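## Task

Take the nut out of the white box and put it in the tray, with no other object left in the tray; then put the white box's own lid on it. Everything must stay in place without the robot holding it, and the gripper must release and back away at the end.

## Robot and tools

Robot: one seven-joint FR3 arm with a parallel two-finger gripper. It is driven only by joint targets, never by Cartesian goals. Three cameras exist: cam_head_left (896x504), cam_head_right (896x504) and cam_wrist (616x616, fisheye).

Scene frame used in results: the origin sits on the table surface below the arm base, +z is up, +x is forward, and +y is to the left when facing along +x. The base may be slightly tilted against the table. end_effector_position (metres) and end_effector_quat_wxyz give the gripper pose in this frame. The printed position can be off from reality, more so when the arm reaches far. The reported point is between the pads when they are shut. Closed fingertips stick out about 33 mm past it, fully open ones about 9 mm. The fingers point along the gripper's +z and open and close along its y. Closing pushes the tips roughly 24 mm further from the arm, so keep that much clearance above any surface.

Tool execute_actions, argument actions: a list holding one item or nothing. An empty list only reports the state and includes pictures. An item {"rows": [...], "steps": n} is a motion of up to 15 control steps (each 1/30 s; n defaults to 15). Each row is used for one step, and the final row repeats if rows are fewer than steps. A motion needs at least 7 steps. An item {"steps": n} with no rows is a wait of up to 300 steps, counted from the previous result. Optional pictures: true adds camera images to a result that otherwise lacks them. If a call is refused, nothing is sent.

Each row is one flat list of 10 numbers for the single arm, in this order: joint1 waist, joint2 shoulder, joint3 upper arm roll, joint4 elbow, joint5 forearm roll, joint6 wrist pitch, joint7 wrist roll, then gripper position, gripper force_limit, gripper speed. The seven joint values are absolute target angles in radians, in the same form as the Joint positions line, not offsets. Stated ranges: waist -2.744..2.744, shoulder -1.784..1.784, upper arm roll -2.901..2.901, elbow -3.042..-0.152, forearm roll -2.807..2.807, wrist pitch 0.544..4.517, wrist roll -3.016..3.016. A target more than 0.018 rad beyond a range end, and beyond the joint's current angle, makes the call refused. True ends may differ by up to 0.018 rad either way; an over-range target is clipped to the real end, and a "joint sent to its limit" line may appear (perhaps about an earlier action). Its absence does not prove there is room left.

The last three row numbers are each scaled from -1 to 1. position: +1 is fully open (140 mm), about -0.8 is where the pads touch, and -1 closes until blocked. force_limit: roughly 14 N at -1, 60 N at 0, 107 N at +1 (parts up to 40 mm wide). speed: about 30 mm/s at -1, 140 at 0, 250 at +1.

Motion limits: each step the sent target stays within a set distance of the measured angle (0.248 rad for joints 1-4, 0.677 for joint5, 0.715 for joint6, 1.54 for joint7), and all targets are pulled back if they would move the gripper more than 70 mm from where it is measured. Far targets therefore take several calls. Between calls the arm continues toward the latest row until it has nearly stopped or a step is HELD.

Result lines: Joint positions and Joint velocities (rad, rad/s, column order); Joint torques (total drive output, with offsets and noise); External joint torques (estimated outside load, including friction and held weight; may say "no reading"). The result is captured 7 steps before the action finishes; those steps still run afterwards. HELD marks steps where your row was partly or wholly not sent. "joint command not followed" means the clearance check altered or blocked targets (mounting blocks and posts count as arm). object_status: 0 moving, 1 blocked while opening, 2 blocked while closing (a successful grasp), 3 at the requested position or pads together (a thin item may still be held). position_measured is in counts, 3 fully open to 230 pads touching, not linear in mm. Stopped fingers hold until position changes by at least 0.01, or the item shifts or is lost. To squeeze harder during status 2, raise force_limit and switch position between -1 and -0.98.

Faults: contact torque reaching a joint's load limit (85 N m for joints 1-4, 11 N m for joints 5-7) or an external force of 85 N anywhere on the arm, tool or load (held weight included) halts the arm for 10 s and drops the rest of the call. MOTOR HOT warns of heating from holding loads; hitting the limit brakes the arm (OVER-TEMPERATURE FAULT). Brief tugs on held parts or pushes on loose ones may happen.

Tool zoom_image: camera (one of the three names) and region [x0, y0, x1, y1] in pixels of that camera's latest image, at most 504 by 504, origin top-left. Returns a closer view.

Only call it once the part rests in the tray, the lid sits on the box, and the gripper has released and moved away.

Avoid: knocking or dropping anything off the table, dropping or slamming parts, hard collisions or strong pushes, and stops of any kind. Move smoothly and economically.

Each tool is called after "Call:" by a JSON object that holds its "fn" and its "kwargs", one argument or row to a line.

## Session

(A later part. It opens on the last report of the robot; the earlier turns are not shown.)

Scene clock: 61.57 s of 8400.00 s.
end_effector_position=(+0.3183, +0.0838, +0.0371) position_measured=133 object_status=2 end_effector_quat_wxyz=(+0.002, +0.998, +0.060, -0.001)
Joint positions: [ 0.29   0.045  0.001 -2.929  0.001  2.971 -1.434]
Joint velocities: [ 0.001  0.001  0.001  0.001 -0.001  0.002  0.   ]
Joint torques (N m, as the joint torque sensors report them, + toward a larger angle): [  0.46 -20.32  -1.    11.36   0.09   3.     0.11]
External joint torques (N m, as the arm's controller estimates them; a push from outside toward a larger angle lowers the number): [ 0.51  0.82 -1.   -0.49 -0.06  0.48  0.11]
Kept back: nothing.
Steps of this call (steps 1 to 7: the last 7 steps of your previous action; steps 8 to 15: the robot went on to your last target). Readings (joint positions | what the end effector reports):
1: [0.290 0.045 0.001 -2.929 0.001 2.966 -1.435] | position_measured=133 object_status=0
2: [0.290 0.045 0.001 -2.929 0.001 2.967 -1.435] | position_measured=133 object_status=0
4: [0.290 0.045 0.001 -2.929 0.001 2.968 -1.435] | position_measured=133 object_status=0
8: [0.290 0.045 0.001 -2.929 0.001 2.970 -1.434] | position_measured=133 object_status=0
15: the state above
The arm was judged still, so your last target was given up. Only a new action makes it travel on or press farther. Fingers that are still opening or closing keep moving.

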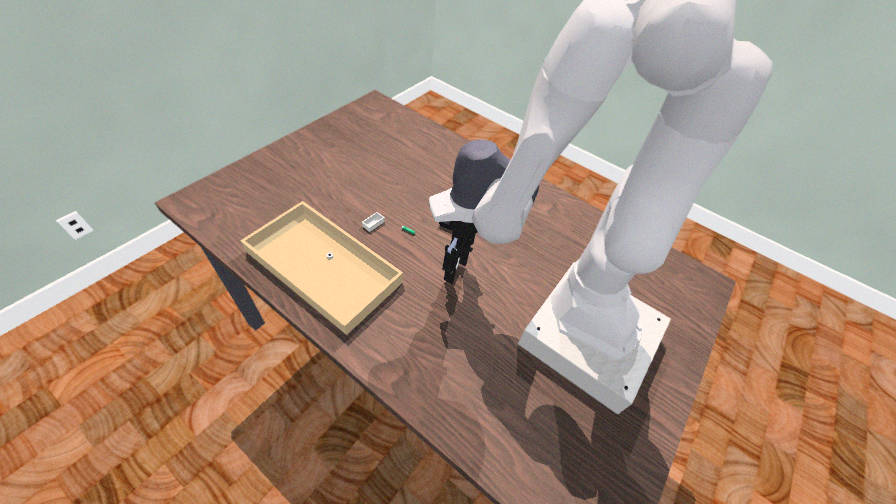

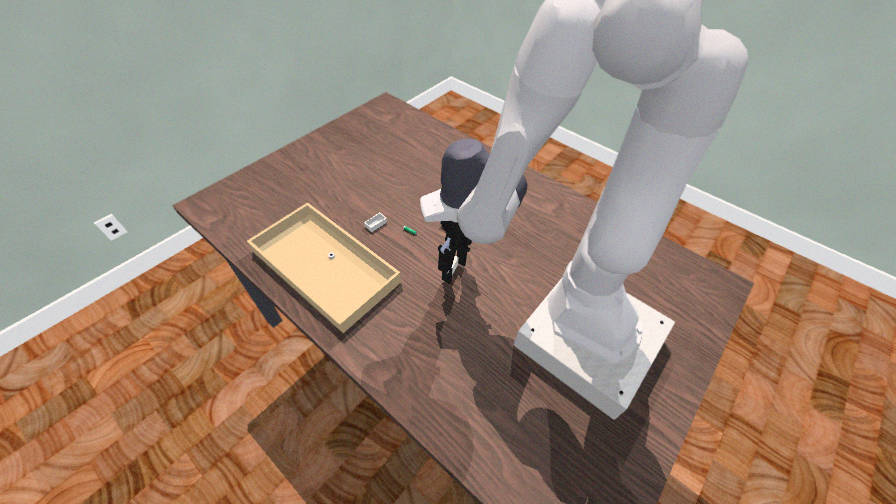

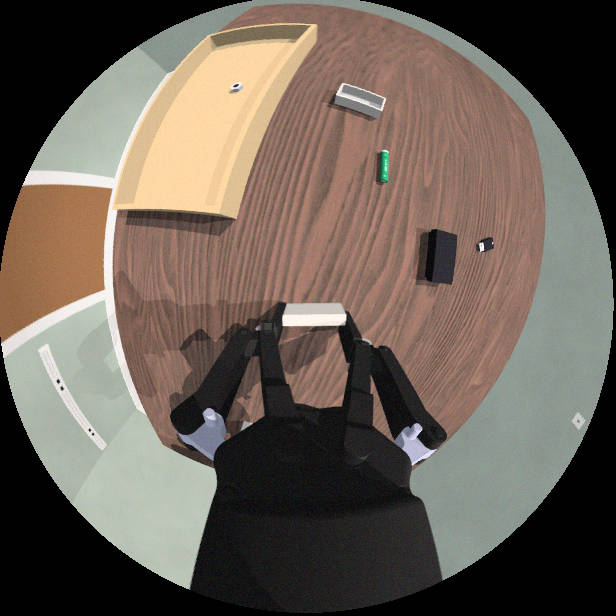

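Call:
{"fn": "execute_actions", "kwargs": {
  "actions": [
    {"rows":[[0.29,0.02,0,-2.929,0,2.97,-1.43,-1,-0.6,-0.3],[0.29,-0.02,0,-2.929,0,2.97,-1.43,-1,-0.6,-0.3],[0.29,-0.06,0,-2.929,0,2.98,-1.43,-1,-0.6,-0.3],[0.29,-0.08,0,-2.925,0,3.05,-1.43,-1,-0.6,-0.3],[0.29,-0.06,0,-2.92,0,3.15,-1.43,-1,-0.6,-0.3],[0.3,0.0,0,-2.915,0,3.28,-1.43,-1,-0.6,-0.3],[0.3,0.07,0,-2.91,0,3.4,-1.43,-1,-0.6,-0.3],[0.3,0.14,0,-2.9,0,3.52,-1.43,-1,-0.6,-0.3],[0.3,0.21,0,-2.89,0,3.64,-1.43,-1,-0.6,-0.3],[0.3,0.28,0,-2.885,0,3.76,-1.43,-1,-0.6,-0.3],[0.3,0.33,0,-2.88,0,3.85,-1.43,-1,-0.6,-0.3]],"steps":15}
  ]
}}

Call:
{"fn": "execute_actions", "kwargs": {
  "actions": [
    {"steps":20}
  ]
}}

Call:
{"fn": "execute_actions", "kwargs": {
  "actions": [
    {"rows":[[0.3,0.37,0,-2.877,0,3.88,-1.43,-1,-0.6,-0.3],[0.3,0.41,0,-2.873,0,3.91,-1.43,-1,-0.6,-0.3],[0.3,0.45,0,-2.87,0,3.935,-1.43,-1,-0.6,-0.3],[0.3,0.48,0,-2.867,0,3.955,-1.43,-1,-0.6,-0.3],[0.3,0.5,0,-2.865,0,3.97,-1.43,-1,-0.6,-0.3],[0.3,0.512,0,-2.863,0,3.975,-1.43,-1,-0.6,-0.3]],"steps":15}
  ]
}}

Call:
{"fn": "execute_actions", "kwargs": {
  "actions": [
    {"steps":12}
  ],
  "pictures": true
}}

Scene clock: 62.77 s of 8400.00 s.
end_effector_position=(+0.3964, +0.1062, +0.0765) position_measured=133 object_status=2 end_effector_quat_wxyz=(-0.022, +0.991, +0.062, +0.116)
Joint positions: [ 0.294  0.018  0.001 -2.91   0.001  3.164 -1.433]
Joint velocities: [ 0.042  1.261 -0.     0.237 -0.     2.026  0.   ]
Joint torques (N m, as the joint torque sensors report them, + toward a larger angle): [  2.41 -16.49  -0.32   5.08   0.08   1.97   0.12]
External joint torques (N m, as the arm's controller estimates them; a push from outside toward a larger angle lowers the number): [ 2.94  0.71  0.22  0.13 -0.26  0.89  0.12]
Steps of this call (steps 1 to 28: nothing new was sent; steps 29 to 36: the first 8 steps of this action). Readings (joint positions | what the end effector reports):
29: [0.290 0.042 0.001 -2.929 0.001 2.971 -1.433] | position_measured=133 object_status=2
30: [0.290 0.030 0.001 -2.931 0.001 2.969 -1.433] | position_measured=133 object_status=2
32: [0.290 -0.017 0.001 -2.932 0.001 2.979 -1.433] | position_measured=133 object_status=2
36: the state above

Scene clock: 63.43 s of 8400.00 s.
end_effector_position=(+0.4760, +0.1291, +0.0854) position_measured=133 object_status=2 end_effector_quat_wxyz=(-0.060, +0.950, +0.061, +0.301)
Joint positions: [ 0.297  0.328  0.001 -2.882  0.001  3.833 -1.433]
Joint velocities: [-0.     0.001  0.001 -0.    -0.     0.09   0.001]
Joint torques (N m, as the joint torque sensors report them, + toward a larger angle): [  1.8  -24.82  -0.22   8.3   -0.16   3.92   0.12]
External joint torques (N m, as the arm's controller estimates them; a push from outside toward a larger angle lowers the number): [ 1.85  1.54 -0.5   0.4  -0.1   0.47  0.11]
Kept back: nothing.
Steps of this call (steps 1 to 7: the last 7 steps of your previous action; steps 8 to 20: the robot went on to your last target). Readings (joint positions | what the end effector reports):
1: [0.295 0.067 0.001 -2.902 0.001 3.240 -1.433] | position_measured=133 object_status=2
2: [0.296 0.126 0.001 -2.895 0.001 3.327 -1.433] | position_measured=133 object_status=2
4: [0.297 0.241 0.001 -2.887 0.001 3.492 -1.433] | position_measured=133 object_status=2
8: [0.297 0.320 0.001 -2.886 0.001 3.683 -1.433] | position_measured=133 object_status=2
20: the state above

Scene clock: 63.70 s of 8400.00 s.
end_effector_position=(+0.4471, +0.1212, +0.0330) position_measured=133 object_status=2 end_effector_quat_wxyz=(-0.054, +0.958, +0.061, +0.274)
Joint positions: [ 0.297  0.495  0.001 -2.869  0.001  3.928 -1.433]
Joint velocities: [ 0.     0.297 -0.    -0.    -0.001  0.235  0.002]
Joint torques (N m, as the joint torque sensors report them, + toward a larger angle): [  2.36 -33.19  -0.21   7.14  -0.28   4.67   0.15]
External joint torques (N m, as the arm's controller estimates them; a push from outside toward a larger angle lowers the number): [ 2.39  0.6  -0.7  -0.21 -0.05  0.51  0.13]
Steps of this call (steps 1 to 8: the first 8 steps of this action). Readings (joint positions | what the end effector reports):
1: [0.297 0.334 0.001 -2.880 0.001 3.841 -1.433] | position_measured=133 object_status=2
2: [0.297 0.351 0.001 -2.876 0.001 3.853 -1.433] | position_measured=133 object_status=2
4: [0.297 0.407 0.001 -2.871 0.001 3.883 -1.433] | position_measured=133 object_status=2
8: the state above

Scene clock: 64.10 s of 8400.00 s.
end_effector_position=(+0.4523, +0.1226, +0.0367) position_measured=133 object_status=2 end_effector_quat_wxyz=(-0.057, +0.954, +0.061, +0.287)
Joint positions: [ 0.298  0.51   0.001 -2.865  0.001  3.968 -1.433]
Joint velocities: [-0.     0.001 -0.001  0.001  0.     0.027 -0.001]
Joint torques (N m, as the joint torque sensors report them, + toward a larger angle): [  2.82 -26.69  -0.76   5.    -0.22   3.83   0.1 ]
External joint torques (N m, as the arm's controller estimates them; a push from outside toward a larger angle lowers the number): [ 3.01  1.1  -1.08  0.75 -0.05  0.39  0.09]
Kept back: nothing.
Steps of this call (steps 1 to 7: the last 7 steps of your previous action; steps 8 to 12: the robot went on to your last target). Readings (joint positions | what the end effector reports):
1: [0.297 0.503 0.001 -2.869 0.001 3.936 -1.433] | position_measured=133 object_status=2
2: [0.297 0.507 0.001 -2.868 0.001 3.942 -1.433] | position_measured=133 object_status=2
4: [0.297 0.510 0.001 -2.867 0.001 3.952 -1.433] | position_measured=133 object_status=2
8: [0.298 0.510 0.001 -2.865 0.001 3.963 -1.433] | position_measured=133 object_status=2
12: the state above

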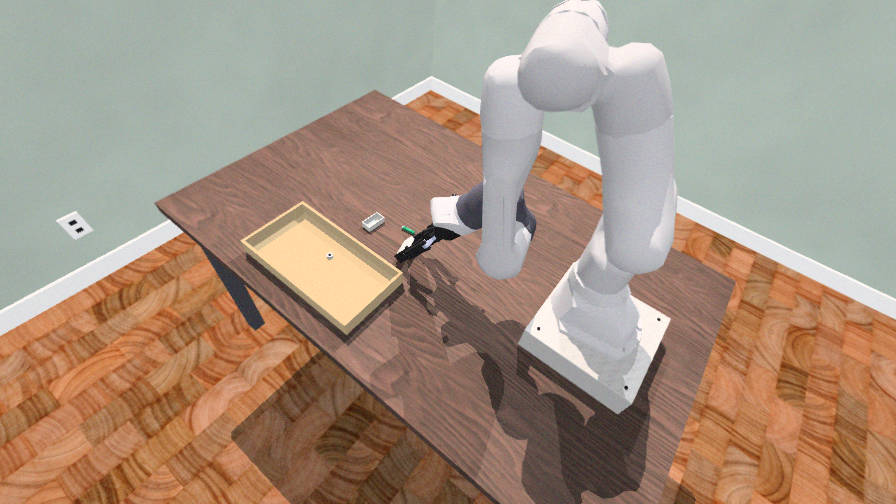

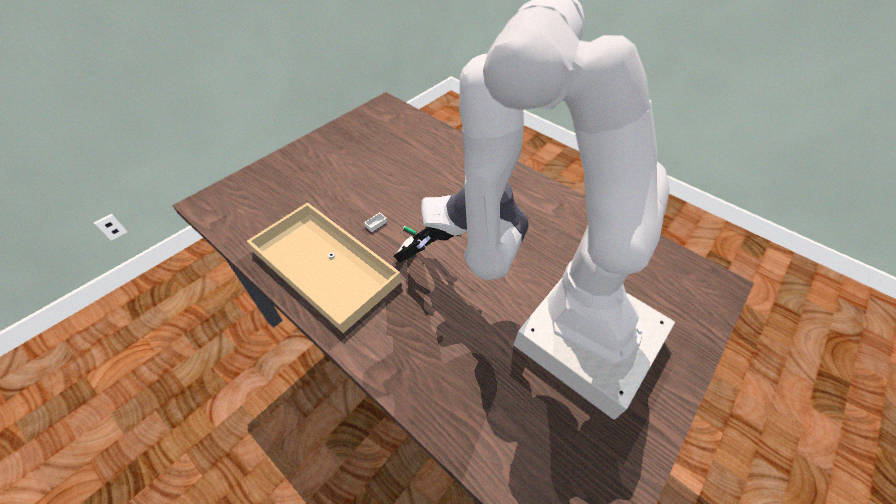

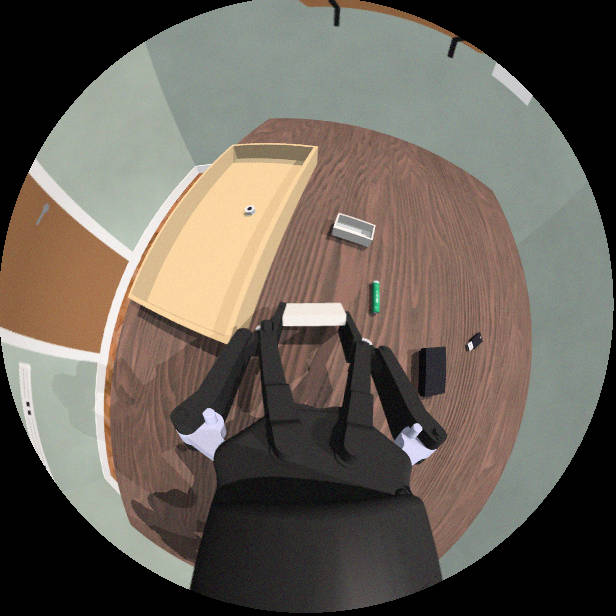

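Call:
{"fn": "execute_actions", "kwargs": {
  "actions": [
    {"rows":[[0.298,0.512,0,-2.863,0,3.975,-1.43,0.05,-0.6,-0.6]],"steps":15}
  ]
}}

Call:
{"fn": "execute_actions", "kwargs": {
  "actions": [
    {"steps":12}
  ],
  "pictures": true
}}

Scene clock: 64.63 s of 8400.00 s.
end_effector_position=(+0.4531, +0.1228, +0.0377) position_measured=123 object_status=0 end_effector_quat_wxyz=(-0.057, +0.954, +0.061, +0.289)
Joint positions: [ 0.298  0.51   0.001 -2.865  0.001  3.972 -1.433]
Joint velocities: [-0.     0.001 -0.002  0.     0.     0.001  0.   ]
Joint torques (N m, as the joint torque sensors report them, + toward a larger angle): [  0.68 -26.88  -1.04   5.22  -0.32   3.93   0.09]
External joint torques (N m, as the arm's controller estimates them; a push from outside toward a larger angle lowers the number): [ 0.82  1.01 -1.4   0.93 -0.14  0.48  0.08]
Steps of this call (steps 1 to 8: the robot went on to your last target; steps 9 to 16: the first 8 steps of this action). Readings (joint positions | what the end effector reports):
9: [0.298 0.510 0.001 -2.865 0.001 3.972 -1.433] | position_measured=133 object_status=0
10: [0.298 0.510 0.001 -2.865 0.001 3.972 -1.433] | position_measured=133 object_status=0
12: [0.298 0.510 0.001 -2.865 0.001 3.972 -1.433] | position_measured=123 object_status=0
16: the state above

Scene clock: 65.03 s of 8400.00 s.
end_effector_position=(+0.4532, +0.1228, +0.0378) position_measured=123 object_status=3 end_effector_quat_wxyz=(-0.057, +0.954, +0.061, +0.289)
Joint positions: [ 0.298  0.51   0.001 -2.865  0.001  3.973 -1.433]
Joint velocities: [-0.002  0.     0.     0.001  0.     0.001 -0.001]
Joint torques (N m, as the joint torque sensors report them, + toward a larger angle): [  1.48 -26.15  -0.65   4.98  -0.32   3.88   0.07]
External joint torques (N m, as the arm's controller estimates them; a push from outside toward a larger angle lowers the number): [ 1.62  1.8  -1.01  0.64 -0.14  0.41  0.06]
Kept back: nothing.
Steps of this call (steps 1 to 7: the last 7 steps of your previous action; steps 8 to 12: the robot went on to your last target). Readings (joint positions | what the end effector reports):
1: [0.298 0.510 0.001 -2.865 0.001 3.972 -1.433] | position_measured=123 object_status=0
2: [0.298 0.510 0.001 -2.865 0.001 3.972 -1.433] | position_measured=123 object_status=0
4: [0.298 0.510 0.001 -2.865 0.001 3.972 -1.433] | position_measured=123 object_status=0
8: [0.298 0.510 0.001 -2.865 0.001 3.972 -1.433] | position_measured=123 object_status=3
12: the state above

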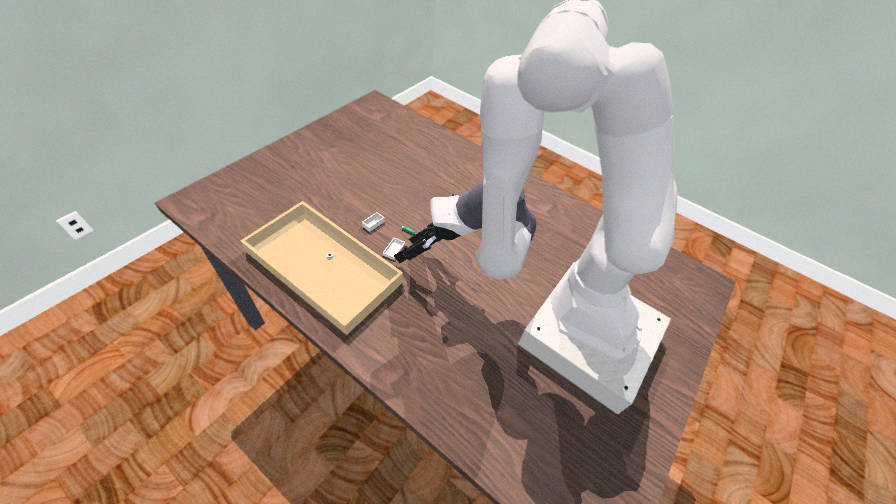

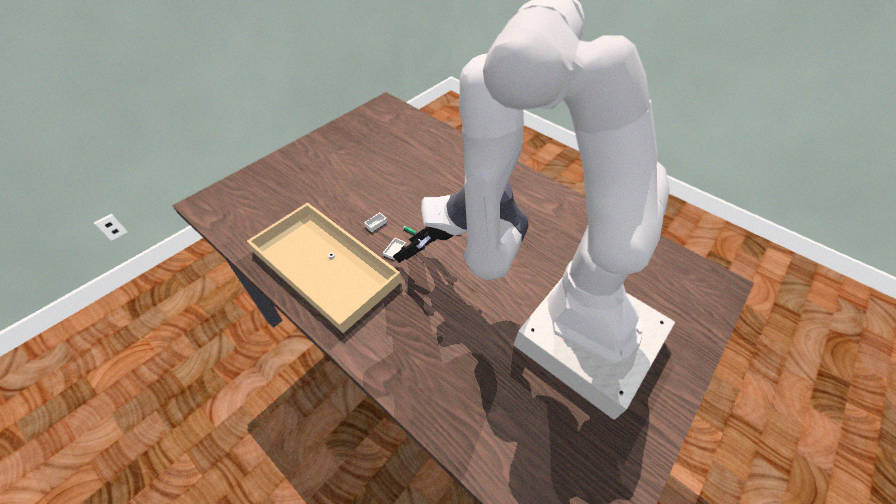

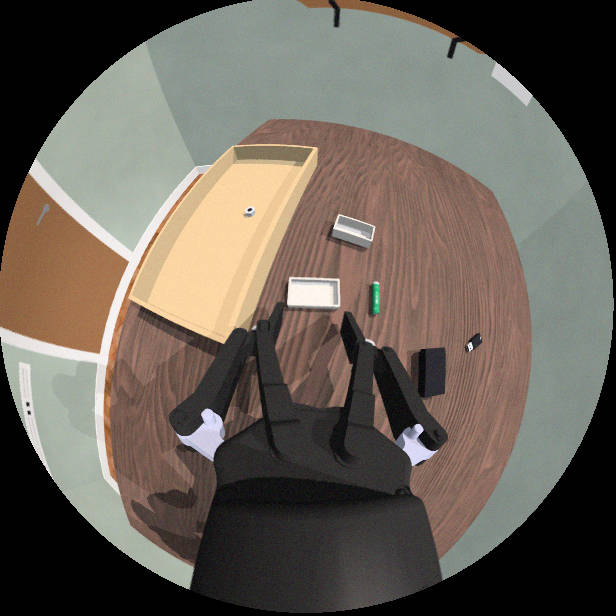

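Call:
{"fn": "execute_actions", "kwargs": {
  "actions": [
    {"rows":[[0.298,0.49,0,-2.86,0,3.99,-1.43,0.1,-0.6,-0.3],[0.298,0.48,0,-2.857,0,4.03,-1.43,0.1,-0.6,-0.3],[0.298,0.5,0,-2.855,0,4.08,-1.43,0.1,-0.6,-0.3],[0.298,0.54,0,-2.853,0,4.13,-1.43,0.1,-0.6,-0.3],[0.298,0.573,0,-2.851,0,4.17,-1.43,0.1,-0.6,-0.3]],"steps":15}
  ]
}}

Call:
{"fn": "execute_actions", "kwargs": {
  "actions": [
    {"steps":15}
  ],
  "pictures": true
}}

Scene clock: 67.03 s of 8400.00 s.
end_effector_position=(+0.4678, +0.1268, +0.0506) position_measured=117 object_status=3 end_effector_quat_wxyz=(-0.066, +0.939, +0.060, +0.331)
Joint positions: [ 0.298  0.56   0.001 -2.853  0.001  4.1   -1.433]
Joint velocities: [0.    0.218 0.    0.    0.001 0.391 0.001]
Joint torques (N m, as the joint torque sensors report them, + toward a larger angle): [  0.66 -30.69  -0.41   3.62  -0.44   4.33   0.14]
External joint torques (N m, as the arm's controller estimates them; a push from outside toward a larger angle lowers the number): [ 0.67  1.69 -0.97 -1.67 -0.18  0.47  0.12]
Steps of this call (steps 1 to 15: the robot went on to your last target; steps 16 to 52: nothing new was sent; steps 53 to 60: the first 8 steps of this action). Readings (joint positions | what the end effector reports):
53: [0.298 0.508 0.001 -2.865 0.001 3.974 -1.433] | position_measured=123 object_status=0
54: [0.298 0.502 0.001 -2.864 0.001 3.981 -1.433] | position_measured=118 object_status=0
56: [0.298 0.504 0.001 -2.858 0.001 4.020 -1.433] | position_measured=117 object_status=0
60: the state above

Scene clock: 67.53 s of 8400.00 s.
end_effector_position=(+0.4752, +0.1289, +0.0626) position_measured=117 object_status=3 end_effector_quat_wxyz=(-0.071, +0.930, +0.060, +0.355)
Joint positions: [ 0.298  0.571  0.001 -2.853  0.001  4.164 -1.433]
Joint velocities: [ 0.001 -0.     0.    -0.001 -0.001  0.021 -0.   ]
Joint torques (N m, as the joint torque sensors report them, + toward a larger angle): [  0.65 -27.48  -0.28   3.26  -0.38   3.98   0.12]
External joint torques (N m, as the arm's controller estimates them; a push from outside toward a larger angle lowers the number): [ 0.68  0.88 -0.8   0.05 -0.14  0.49  0.1 ]
Kept back: nothing.
Steps of this call (steps 1 to 7: the last 7 steps of your previous action; steps 8 to 15: the robot went on to your last target). Readings (joint positions | what the end effector reports):
1: [0.298 0.565 0.001 -2.853 0.001 4.112 -1.433] | position_measured=117 object_status=3
2: [0.298 0.568 0.001 -2.853 0.001 4.122 -1.433] | position_measured=117 object_status=3
4: [0.298 0.570 0.001 -2.853 0.001 4.137 -1.433] | position_measured=117 object_status=3
8: [0.298 0.571 0.001 -2.853 0.001 4.154 -1.433] | position_measured=117 object_status=3
15: the state above

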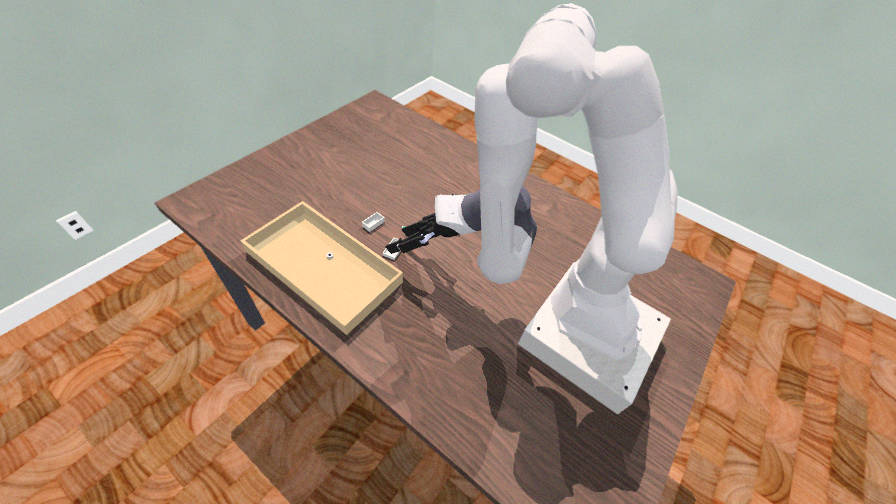

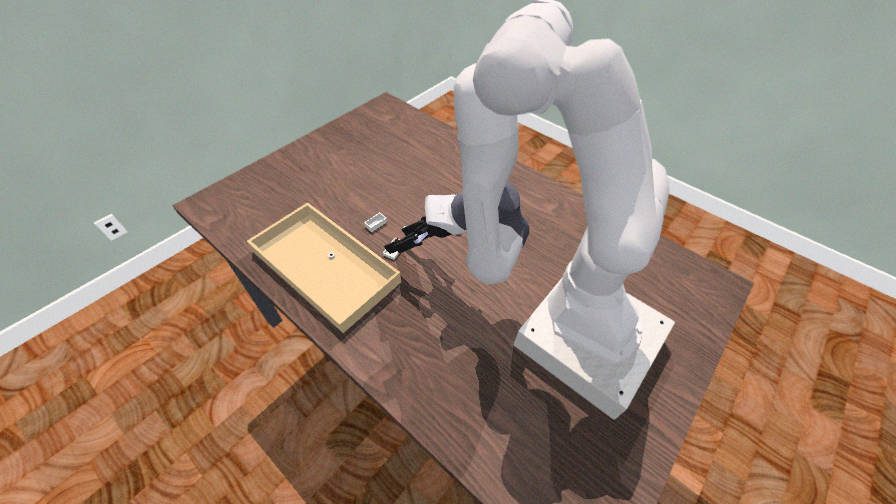

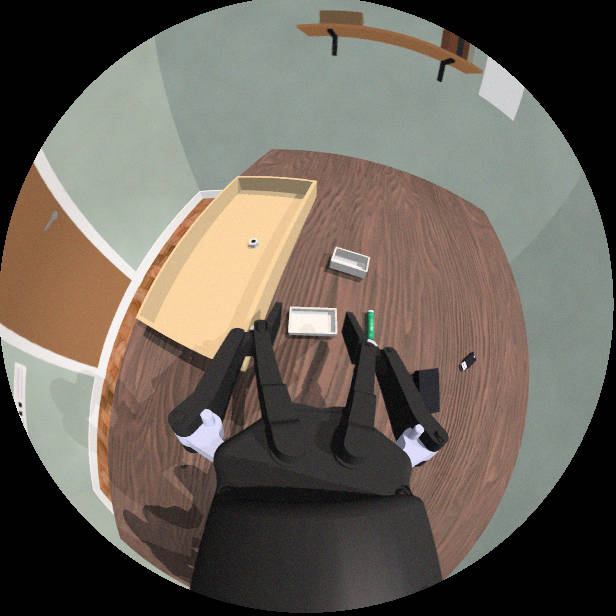

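Call:
{"fn": "execute_actions", "kwargs": {
  "actions": [
    {"rows":[[0.295,0.6,0,-2.84,0,4.19,-1.43,0.05,-0.6,-0.3],[0.295,0.63,0,-2.825,0,4.21,-1.43,0.05,-0.6,-0.3],[0.295,0.66,0,-2.81,0,4.225,-1.43,0.05,-0.6,-0.3],[0.295,0.69,0,-2.795,0,4.24,-1.43,0.05,-0.6,-0.3],[0.295,0.71,0,-2.785,0,4.25,-1.43,0.05,-0.6,-0.3],[0.295,0.73,0,-2.775,0,4.255,-1.43,0.05,-0.6,-0.3]],"steps":15}
  ]
}}

Call:
{"fn": "execute_actions", "kwargs": {
  "actions": [
    {"steps":12}
  ],
  "pictures": true
}}

Scene clock: 68.23 s of 8400.00 s.
end_effector_position=(+0.4725, +0.1280, +0.0266) position_measured=123 object_status=0 end_effector_quat_wxyz=(-0.070, +0.933, +0.060, +0.349)
Joint positions: [ 0.297  0.71   0.001 -2.788  0.001  4.225 -1.433]
Joint velocities: [ 0.001  0.306 -0.     0.129  0.001  0.287 -0.015]
Joint torques (N m, as the joint torque sensors report them, + toward a larger angle): [ -0.86 -32.77   0.52   3.7   -0.44   1.12   0.34]
External joint torques (N m, as the arm's controller estimates them; a push from outside toward a larger angle lowers the number): [-0.82  3.81 -0.2   0.7  -0.07 -0.57  0.13]
Steps of this call (steps 1 to 13: the robot went on to your last target; steps 14 to 21: the first 8 steps of this action). Readings (joint positions | what the end effector reports):
14: [0.298 0.576 0.001 -2.850 0.001 4.171 -1.433] | position_measured=117 object_status=0
15: [0.298 0.588 0.001 -2.843 0.001 4.178 -1.433] | position_measured=121 object_status=0
17: [0.298 0.630 0.001 -2.822 0.001 4.195 -1.433] | position_measured=123 object_status=0
21: the state above

Scene clock: 68.63 s of 8400.00 s.
end_effector_position=(+0.4760, +0.1289, +0.0274) position_measured=123 object_status=3 end_effector_quat_wxyz=(-0.071, +0.929, +0.060, +0.358)
Joint positions: [ 0.297  0.728  0.001 -2.777  0.001  4.251 -1.433]
Joint velocities: [-0.     0.002 -0.001  0.001  0.001  0.009  0.001]
Joint torques (N m, as the joint torque sensors report them, + toward a larger angle): [ -0.3  -29.03   0.34   2.35  -0.44   4.     0.08]
External joint torques (N m, as the arm's controller estimates them; a push from outside toward a larger angle lowers the number): [-0.18  1.27 -0.22  0.79 -0.14  0.49  0.06]
Kept back: nothing.
Steps of this call (steps 1 to 7: the last 7 steps of your previous action; steps 8 to 12: the robot went on to your last target). Readings (joint positions | what the end effector reports):
1: [0.297 0.716 0.001 -2.785 0.001 4.234 -1.433] | position_measured=123 object_status=0
2: [0.297 0.720 0.001 -2.783 0.001 4.238 -1.433] | position_measured=123 object_status=0
4: [0.297 0.724 0.001 -2.780 0.001 4.244 -1.433] | position_measured=123 object_status=0
8: [0.297 0.727 0.001 -2.778 0.001 4.249 -1.433] | position_measured=123 object_status=3
12: the state above

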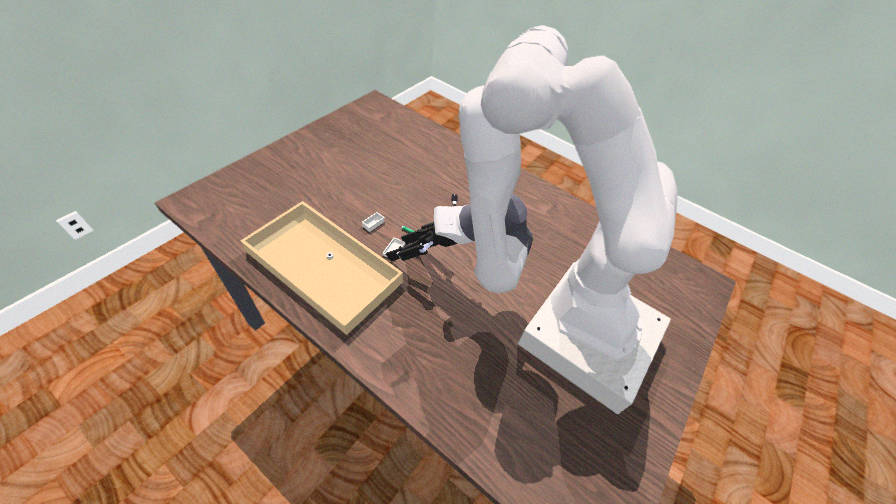

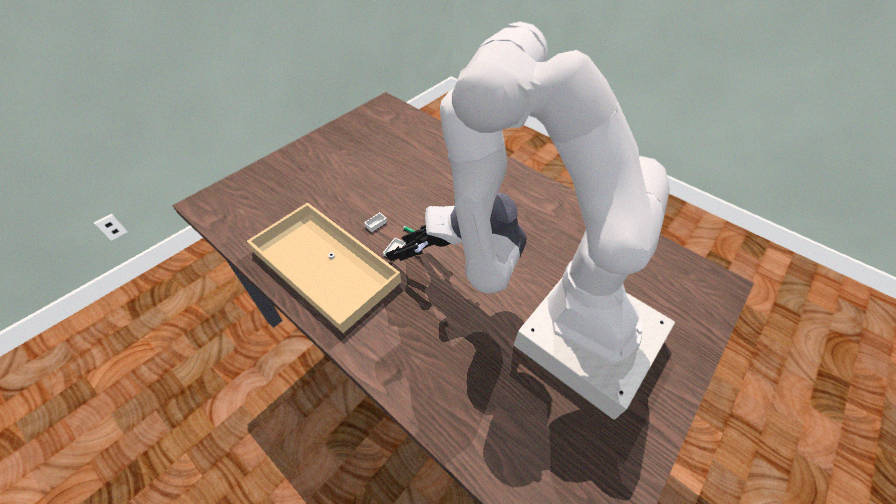

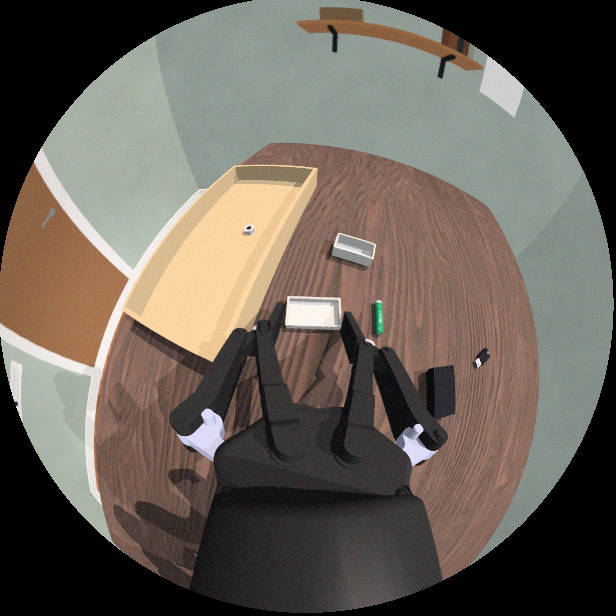

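Call:
{"fn": "execute_actions", "kwargs": {
  "actions": [
    {"rows":[[0.297,0.73,0,-2.765,0,4.245,-1.43,0.05,-0.6,-0.3],[0.297,0.733,0,-2.755,0,4.24,-1.43,0.05,-0.6,-0.3],[0.297,0.737,0,-2.748,0,4.237,-1.43,0.05,-0.6,-0.3],[0.297,0.737,0,-2.748,0,4.237,-1.43,0.05,-0.6,-0.3],[0.297,0.737,0,-2.748,0,4.237,-1.43,0.05,-0.6,-0.3],[0.297,0.737,0,-2.748,0,4.237,-1.43,0.05,-0.6,-0.3],[0.297,0.737,0,-2.748,0,4.237,-1.43,0.05,-0.6,-0.3],[0.297,0.737,0,-2.748,0,4.237,-1.43,-1,-0.4,-0.4]],"steps":15}
  ]
}}

Call:
{"fn": "execute_actions", "kwargs": {
  "actions": [
    {"steps":15}
  ],
  "pictures": true
}}

Scene clock: 69.40 s of 8400.00 s.
end_effector_position=(+0.4863, +0.1317, +0.0278) position_measured=123 object_status=0 end_effector_quat_wxyz=(-0.072, +0.927, +0.059, +0.363)
Joint positions: [ 0.297  0.735  0.001 -2.751  0.001  4.243 -1.433]
Joint velocities: [ 0.001  0.01  -0.     0.02   0.    -0.02   0.   ]
Joint torques (N m, as the joint torque sensors report them, + toward a larger angle): [  0.59 -29.98  -0.87   2.22  -0.44   3.15   0.15]
External joint torques (N m, as the arm's controller estimates them; a push from outside toward a larger angle lowers the number): [ 0.63  0.68 -1.5   0.53 -0.15 -0.35  0.14]
Steps of this call (steps 1 to 15: the robot went on to your last target; steps 16 to 23: the first 8 steps of this action). Readings (joint positions | what the end effector reports):
16: [0.297 0.729 0.001 -2.775 0.001 4.252 -1.433] | position_measured=123 object_status=3
17: [0.297 0.730 0.001 -2.771 0.001 4.250 -1.433] | position_measured=123 object_status=3
19: [0.297 0.732 0.001 -2.759 0.001 4.247 -1.433] | position_measured=123 object_status=3
23: the state above

Scene clock: 69.90 s of 8400.00 s.
end_effector_position=(+0.4870, +0.1319, +0.0279) position_measured=135 object_status=2 end_effector_quat_wxyz=(-0.073, +0.927, +0.059, +0.363)
Joint positions: [ 0.297  0.735  0.001 -2.75   0.001  4.242 -1.433]
Joint velocities: [ 0.001  0.     0.001 -0.    -0.     0.001  0.001]
Joint torques (N m, as the joint torque sensors report them, + toward a larger angle): [  0.53 -28.7   -0.52   2.22  -0.43   2.71   0.16]
External joint torques (N m, as the arm's controller estimates them; a push from outside toward a larger angle lowers the number): [ 0.51  2.06 -1.23  0.26 -0.12 -0.79  0.14]
Kept back: nothing.
Steps of this call (steps 1 to 7: the last 7 steps of your previous action; steps 8 to 15: the robot went on to your last target). Readings (joint positions | what the end effector reports):
1: [0.297 0.735 0.001 -2.751 0.001 4.243 -1.433] | position_measured=126 object_status=0
2: [0.297 0.735 0.001 -2.750 0.001 4.243 -1.433] | position_measured=132 object_status=0
4: [0.297 0.735 0.001 -2.750 0.001 4.243 -1.433] | position_measured=135 object_status=0
8: [0.297 0.735 0.001 -2.750 0.001 4.243 -1.433] | position_measured=135 object_status=2
15: the state above
The arm was judged still, so your last target was given up. Only a new action makes it travel on or press farther. Fingers that are still opening or closing keep moving.

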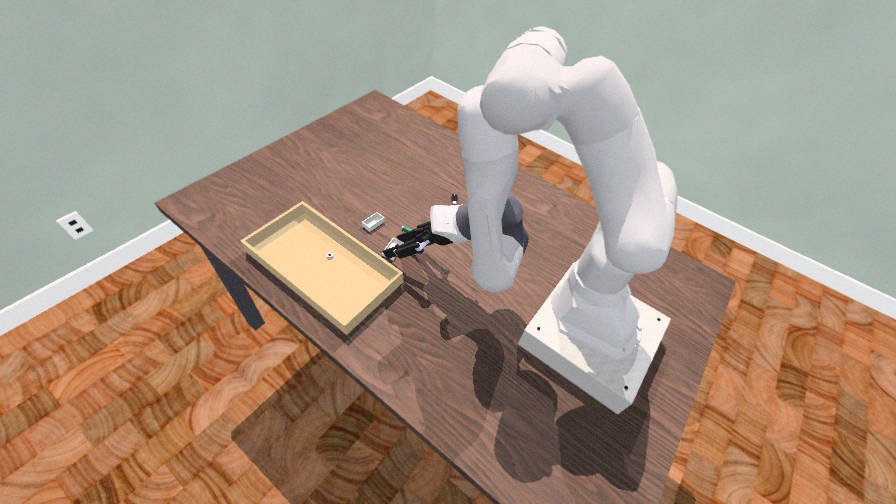

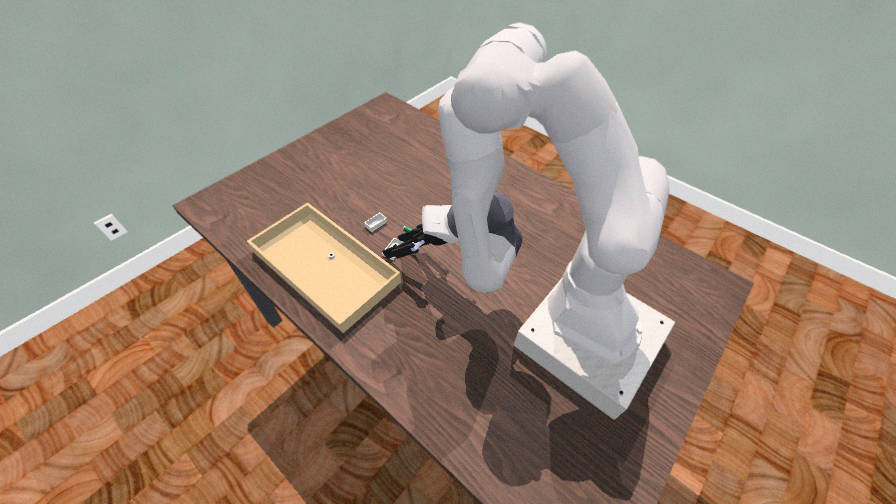

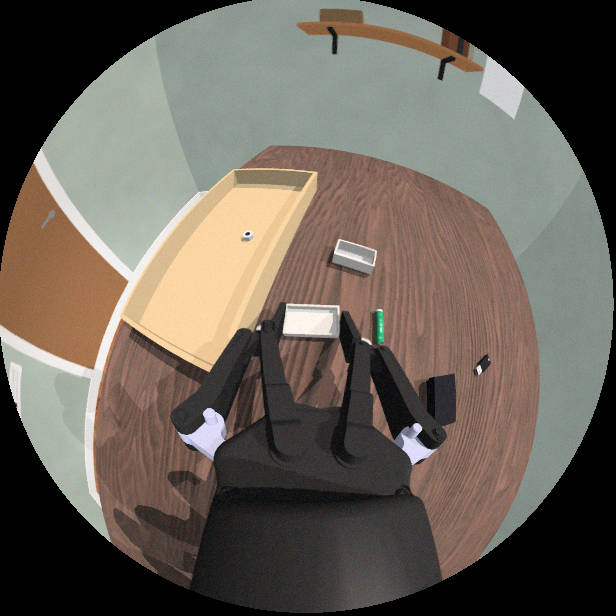

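Call:
{"fn": "execute_actions", "kwargs": {
  "actions": [
    {"rows":[[0.297,0.71,0,-2.76,0,4.23,-1.43,-1,-0.4,-0.4],[0.297,0.68,0,-2.775,0,4.21,-1.43,-1,-0.4,-0.4],[0.297,0.64,0,-2.79,0,4.19,-1.43,-1,-0.4,-0.4],[0.297,0.59,0,-2.8,0,4.15,-1.43,-1,-0.4,-0.4],[0.29,0.53,0,-2.8,0,4.1,-1.43,-1,-0.4,-0.4],[0.27,0.47,0,-2.78,0,4.05,-1.43,-1,-0.4,-0.4],[0.24,0.42,0,-2.75,0,4.0,-1.2,-1,-0.4,-0.4],[0.2,0.4,0,-2.7,0,3.97,-0.8,-1,-0.4,-0.4],[0.15,0.4,0,-2.65,0,3.95,-0.4,-1,-0.4,-0.4],[0.1,0.42,0,-2.6,0,3.95,0,-1,-0.4,-0.4],[0.03,0.45,0,-2.56,0,3.97,0.5,-1,-0.4,-0.4],[-0.05,0.5,0,-2.54,0,4.0,1.0,-1,-0.4,-0.4],[-0.12,0.55,0,-2.53,0,4.04,1.71,-1,-0.4,-0.4]],"steps":15}
  ]
}}

Call:
{"fn": "execute_actions", "kwargs": {
  "actions": [
    {"steps":40}
  ],
  "pictures": true
}}

Scene clock: 71.30 s of 8400.00 s.
end_effector_position=(+0.5379, +0.1317, +0.1093) position_measured=135 object_status=2 end_effector_quat_wxyz=(-0.088, +0.911, +0.020, +0.403)
Joint positions: [ 0.268  0.506  0.004 -2.767 -0.     4.122 -1.376]
Joint velocities: [-0.466 -0.981  0.     0.607 -0.001 -0.573  1.325]
Joint torques (N m, as the joint torque sensors report them, + toward a larger angle): [ -3.17 -21.26  -2.84   1.92   0.02   2.14   0.31]
External joint torques (N m, as the arm's controller estimates them; a push from outside toward a larger angle lowers the number): [-0.77 -1.41 -0.39  0.5  -0.58 -0.55  0.28]
Steps of this call (steps 1 to 34: nothing new was sent; steps 35 to 42: the first 8 steps of this action). Readings (joint positions | what the end effector reports):
35: [0.297 0.731 0.001 -2.752 0.001 4.240 -1.433] | position_measured=135 object_status=2
36: [0.297 0.720 0.001 -2.758 0.001 4.235 -1.433] | position_measured=135 object_status=2
38: [0.297 0.673 0.001 -2.779 0.001 4.214 -1.433] | position_measured=135 object_status=2
42: the state above

Scene clock: 72.63 s of 8400.00 s.
end_effector_position=(+0.6447, -0.0999, +0.1482) position_measured=135 object_status=2 end_effector_quat_wxyz=(+0.463, +0.083, +0.882, -0.029)
Joint positions: [-0.119  0.549 -0.001 -2.532  0.001  4.042  1.607]
Joint velocities: [ 0.001 -0.     0.001 -0.     0.001  0.001  0.331]
Joint torques (N m, as the joint torque sensors report them, + toward a larger angle): [  1.04 -33.78   0.84  10.71  -0.05   3.15  -0.08]
External joint torques (N m, as the arm's controller estimates them; a push from outside toward a larger angle lowers the number): [ 1.05  1.41  0.37  0.11 -0.1  -0.24 -0.06]
Kept back: nothing.
Steps of this call (steps 1 to 7: the last 7 steps of your previous action; steps 8 to 40: the robot went on to your last target). Readings (joint positions | what the end effector reports):
1: [0.249 0.480 0.005 -2.744 -0.001 4.104 -1.317] | position_measured=135 object_status=2
2: [0.226 0.464 0.006 -2.718 -0.001 4.090 -1.243] | position_measured=135 object_status=2
4: [0.171 0.457 0.007 -2.668 -0.001 4.075 -1.099] | position_measured=135 object_status=2
8: [0.046 0.494 0.006 -2.602 -0.001 4.068 -0.816] | position_measured=135 object_status=2
40: the state above

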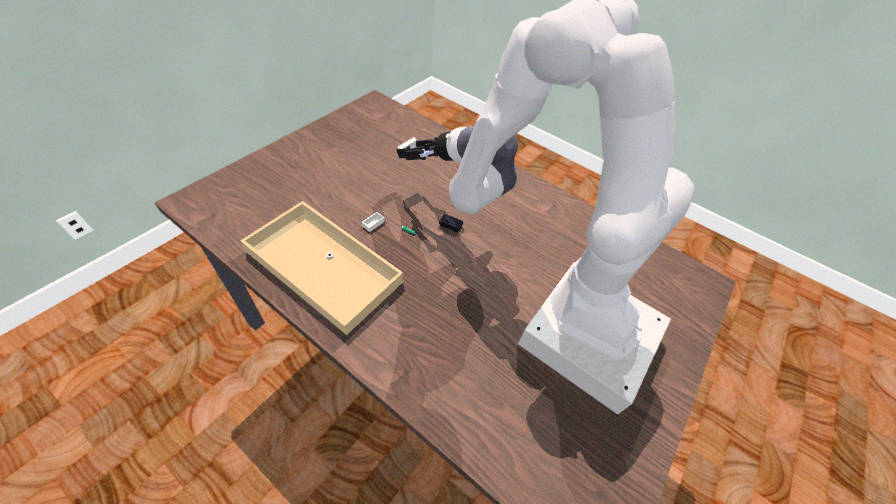

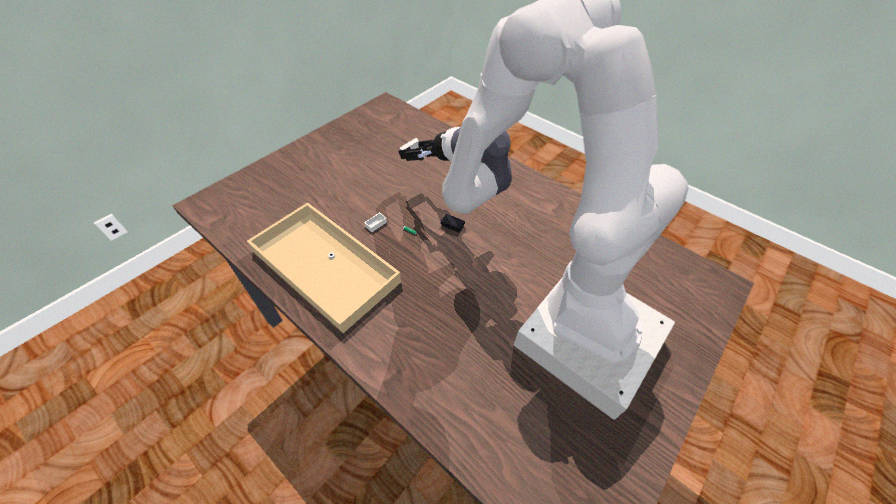

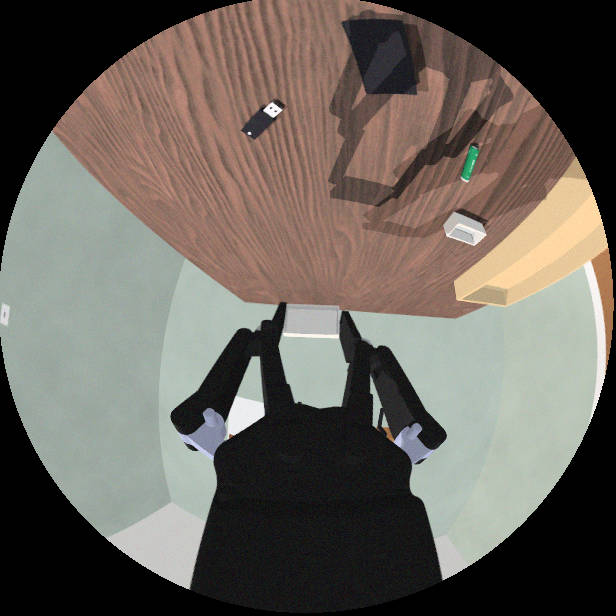

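Call:
{"fn": "execute_actions", "kwargs": {
  "actions": [
    {"rows":[[-0.12,0.6,0,-2.525,0,4.08,1.71,-1,-0.4,-0.4],[-0.12,0.65,0,-2.52,0,4.12,1.71,-1,-0.4,-0.4],[-0.12,0.7,0,-2.51,0,4.16,1.71,-1,-0.4,-0.4],[-0.12,0.745,0,-2.5,0,4.2,1.71,-1,-0.4,-0.4],[-0.12,0.785,0,-2.485,0,4.225,1.71,-1,-0.4,-0.4],[-0.12,0.82,0,-2.47,0,4.245,1.71,-1,-0.4,-0.4],[-0.12,0.85,0,-2.455,0,4.26,1.71,-1,-0.4,-0.4],[-0.12,0.875,0,-2.44,0,4.27,1.71,-1,-0.4,-0.4],[-0.12,0.895,0,-2.43,0,4.275,1.71,-1,-0.4,-0.4],[-0.12,0.905,0,-2.427,0,4.28,1.71,-1,-0.4,-0.4]],"steps":15}
  ]
}}

Call:
{"fn": "execute_actions", "kwargs": {
  "actions": [
    {"steps":15}
  ],
  "pictures": true
}}

Scene clock: 73.47 s of 8400.00 s.
end_effector_position=(+0.6117, -0.0949, +0.0489) position_measured=135 object_status=2 end_effector_quat_wxyz=(+0.436, +0.126, +0.891, -0.007)
Joint positions: [-0.119  0.806 -0.001 -2.472  0.001  4.179  1.7  ]
Joint velocities: [-0.001  1.025  0.002  0.349 -0.     0.492  0.021]
Joint torques (N m, as the joint torque sensors report them, + toward a larger angle): [  0.06 -45.21   0.47   8.87  -0.3    4.84   0.16]
External joint torques (N m, as the arm's controller estimates them; a push from outside toward a larger angle lowers the number): [ 0.1   1.9  -0.21  0.97 -0.17  0.55  0.18]
Steps of this call (steps 1 to 17: the robot went on to your last target; steps 18 to 25: the first 8 steps of this action). Readings (joint positions | what the end effector reports):
18: [-0.119 0.555 -0.001 -2.529 0.001 4.049 1.693] | position_measured=135 object_status=2
19: [-0.119 0.574 -0.001 -2.523 0.001 4.062 1.694] | position_measured=135 object_status=2
21: [-0.119 0.643 -0.001 -2.510 0.001 4.100 1.697] | position_measured=135 object_status=2
25: the state above

Scene clock: 73.97 s of 8400.00 s.
end_effector_position=(+0.6093, -0.0945, +0.0312) position_measured=135 object_status=2 end_effector_quat_wxyz=(+0.454, +0.127, +0.882, -0.006)
Joint positions: [-0.119  0.903 -0.001 -2.429  0.001  4.273  1.705]
Joint velocities: [-0.001 -0.    -0.001  0.002 -0.     0.027  0.005]
Joint torques (N m, as the joint torque sensors report them, + toward a larger angle): [  0.38 -35.85   1.42   6.19  -0.38   3.87   0.07]
External joint torques (N m, as the arm's controller estimates them; a push from outside toward a larger angle lowers the number): [ 0.62  1.12  0.91  1.03 -0.25  0.5   0.09]
Kept back: nothing.
Steps of this call (steps 1 to 7: the last 7 steps of your previous action; steps 8 to 15: the robot went on to your last target). Readings (joint positions | what the end effector reports):
1: [-0.119 0.837 -0.001 -2.461 0.001 4.195 1.701] | position_measured=135 object_status=2
2: [-0.119 0.862 -0.001 -2.451 0.001 4.209 1.702] | position_measured=135 object_status=2
4: [-0.119 0.887 -0.001 -2.439 0.001 4.238 1.702] | position_measured=135 object_status=2
8: [-0.119 0.901 -0.001 -2.431 0.001 4.260 1.704] | position_measured=135 object_status=2
15: the state above

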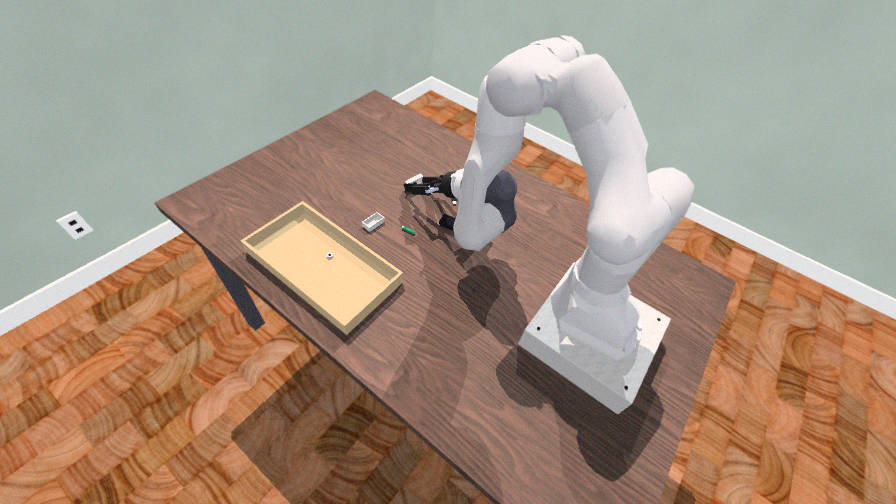

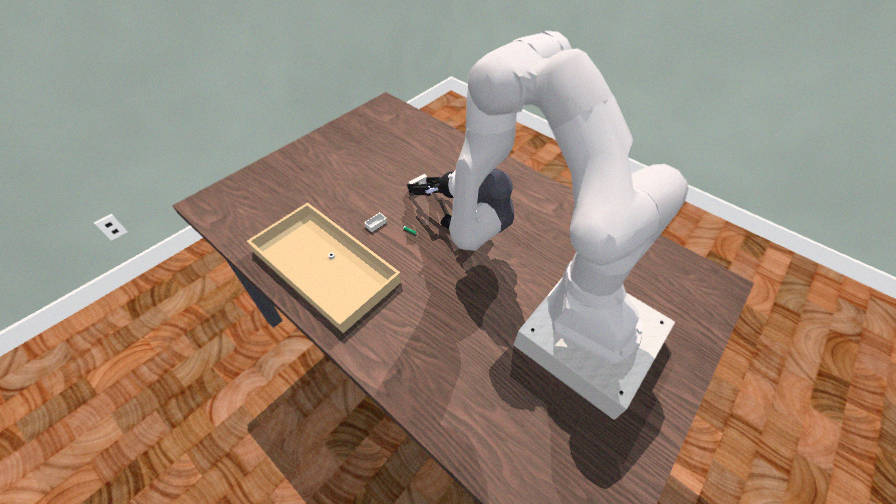

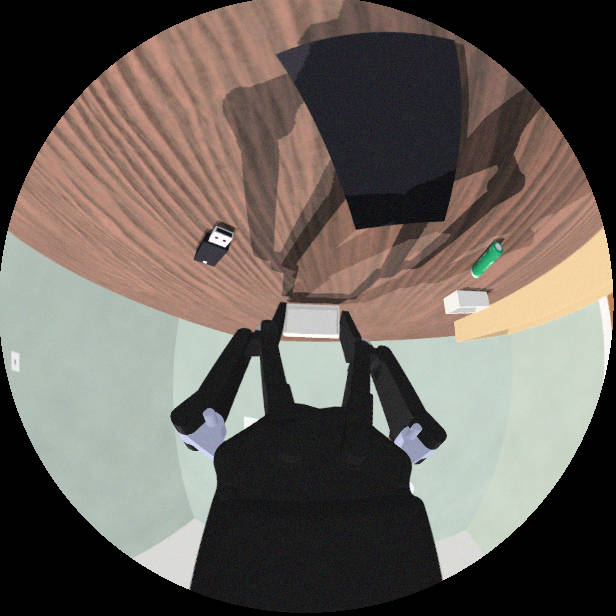

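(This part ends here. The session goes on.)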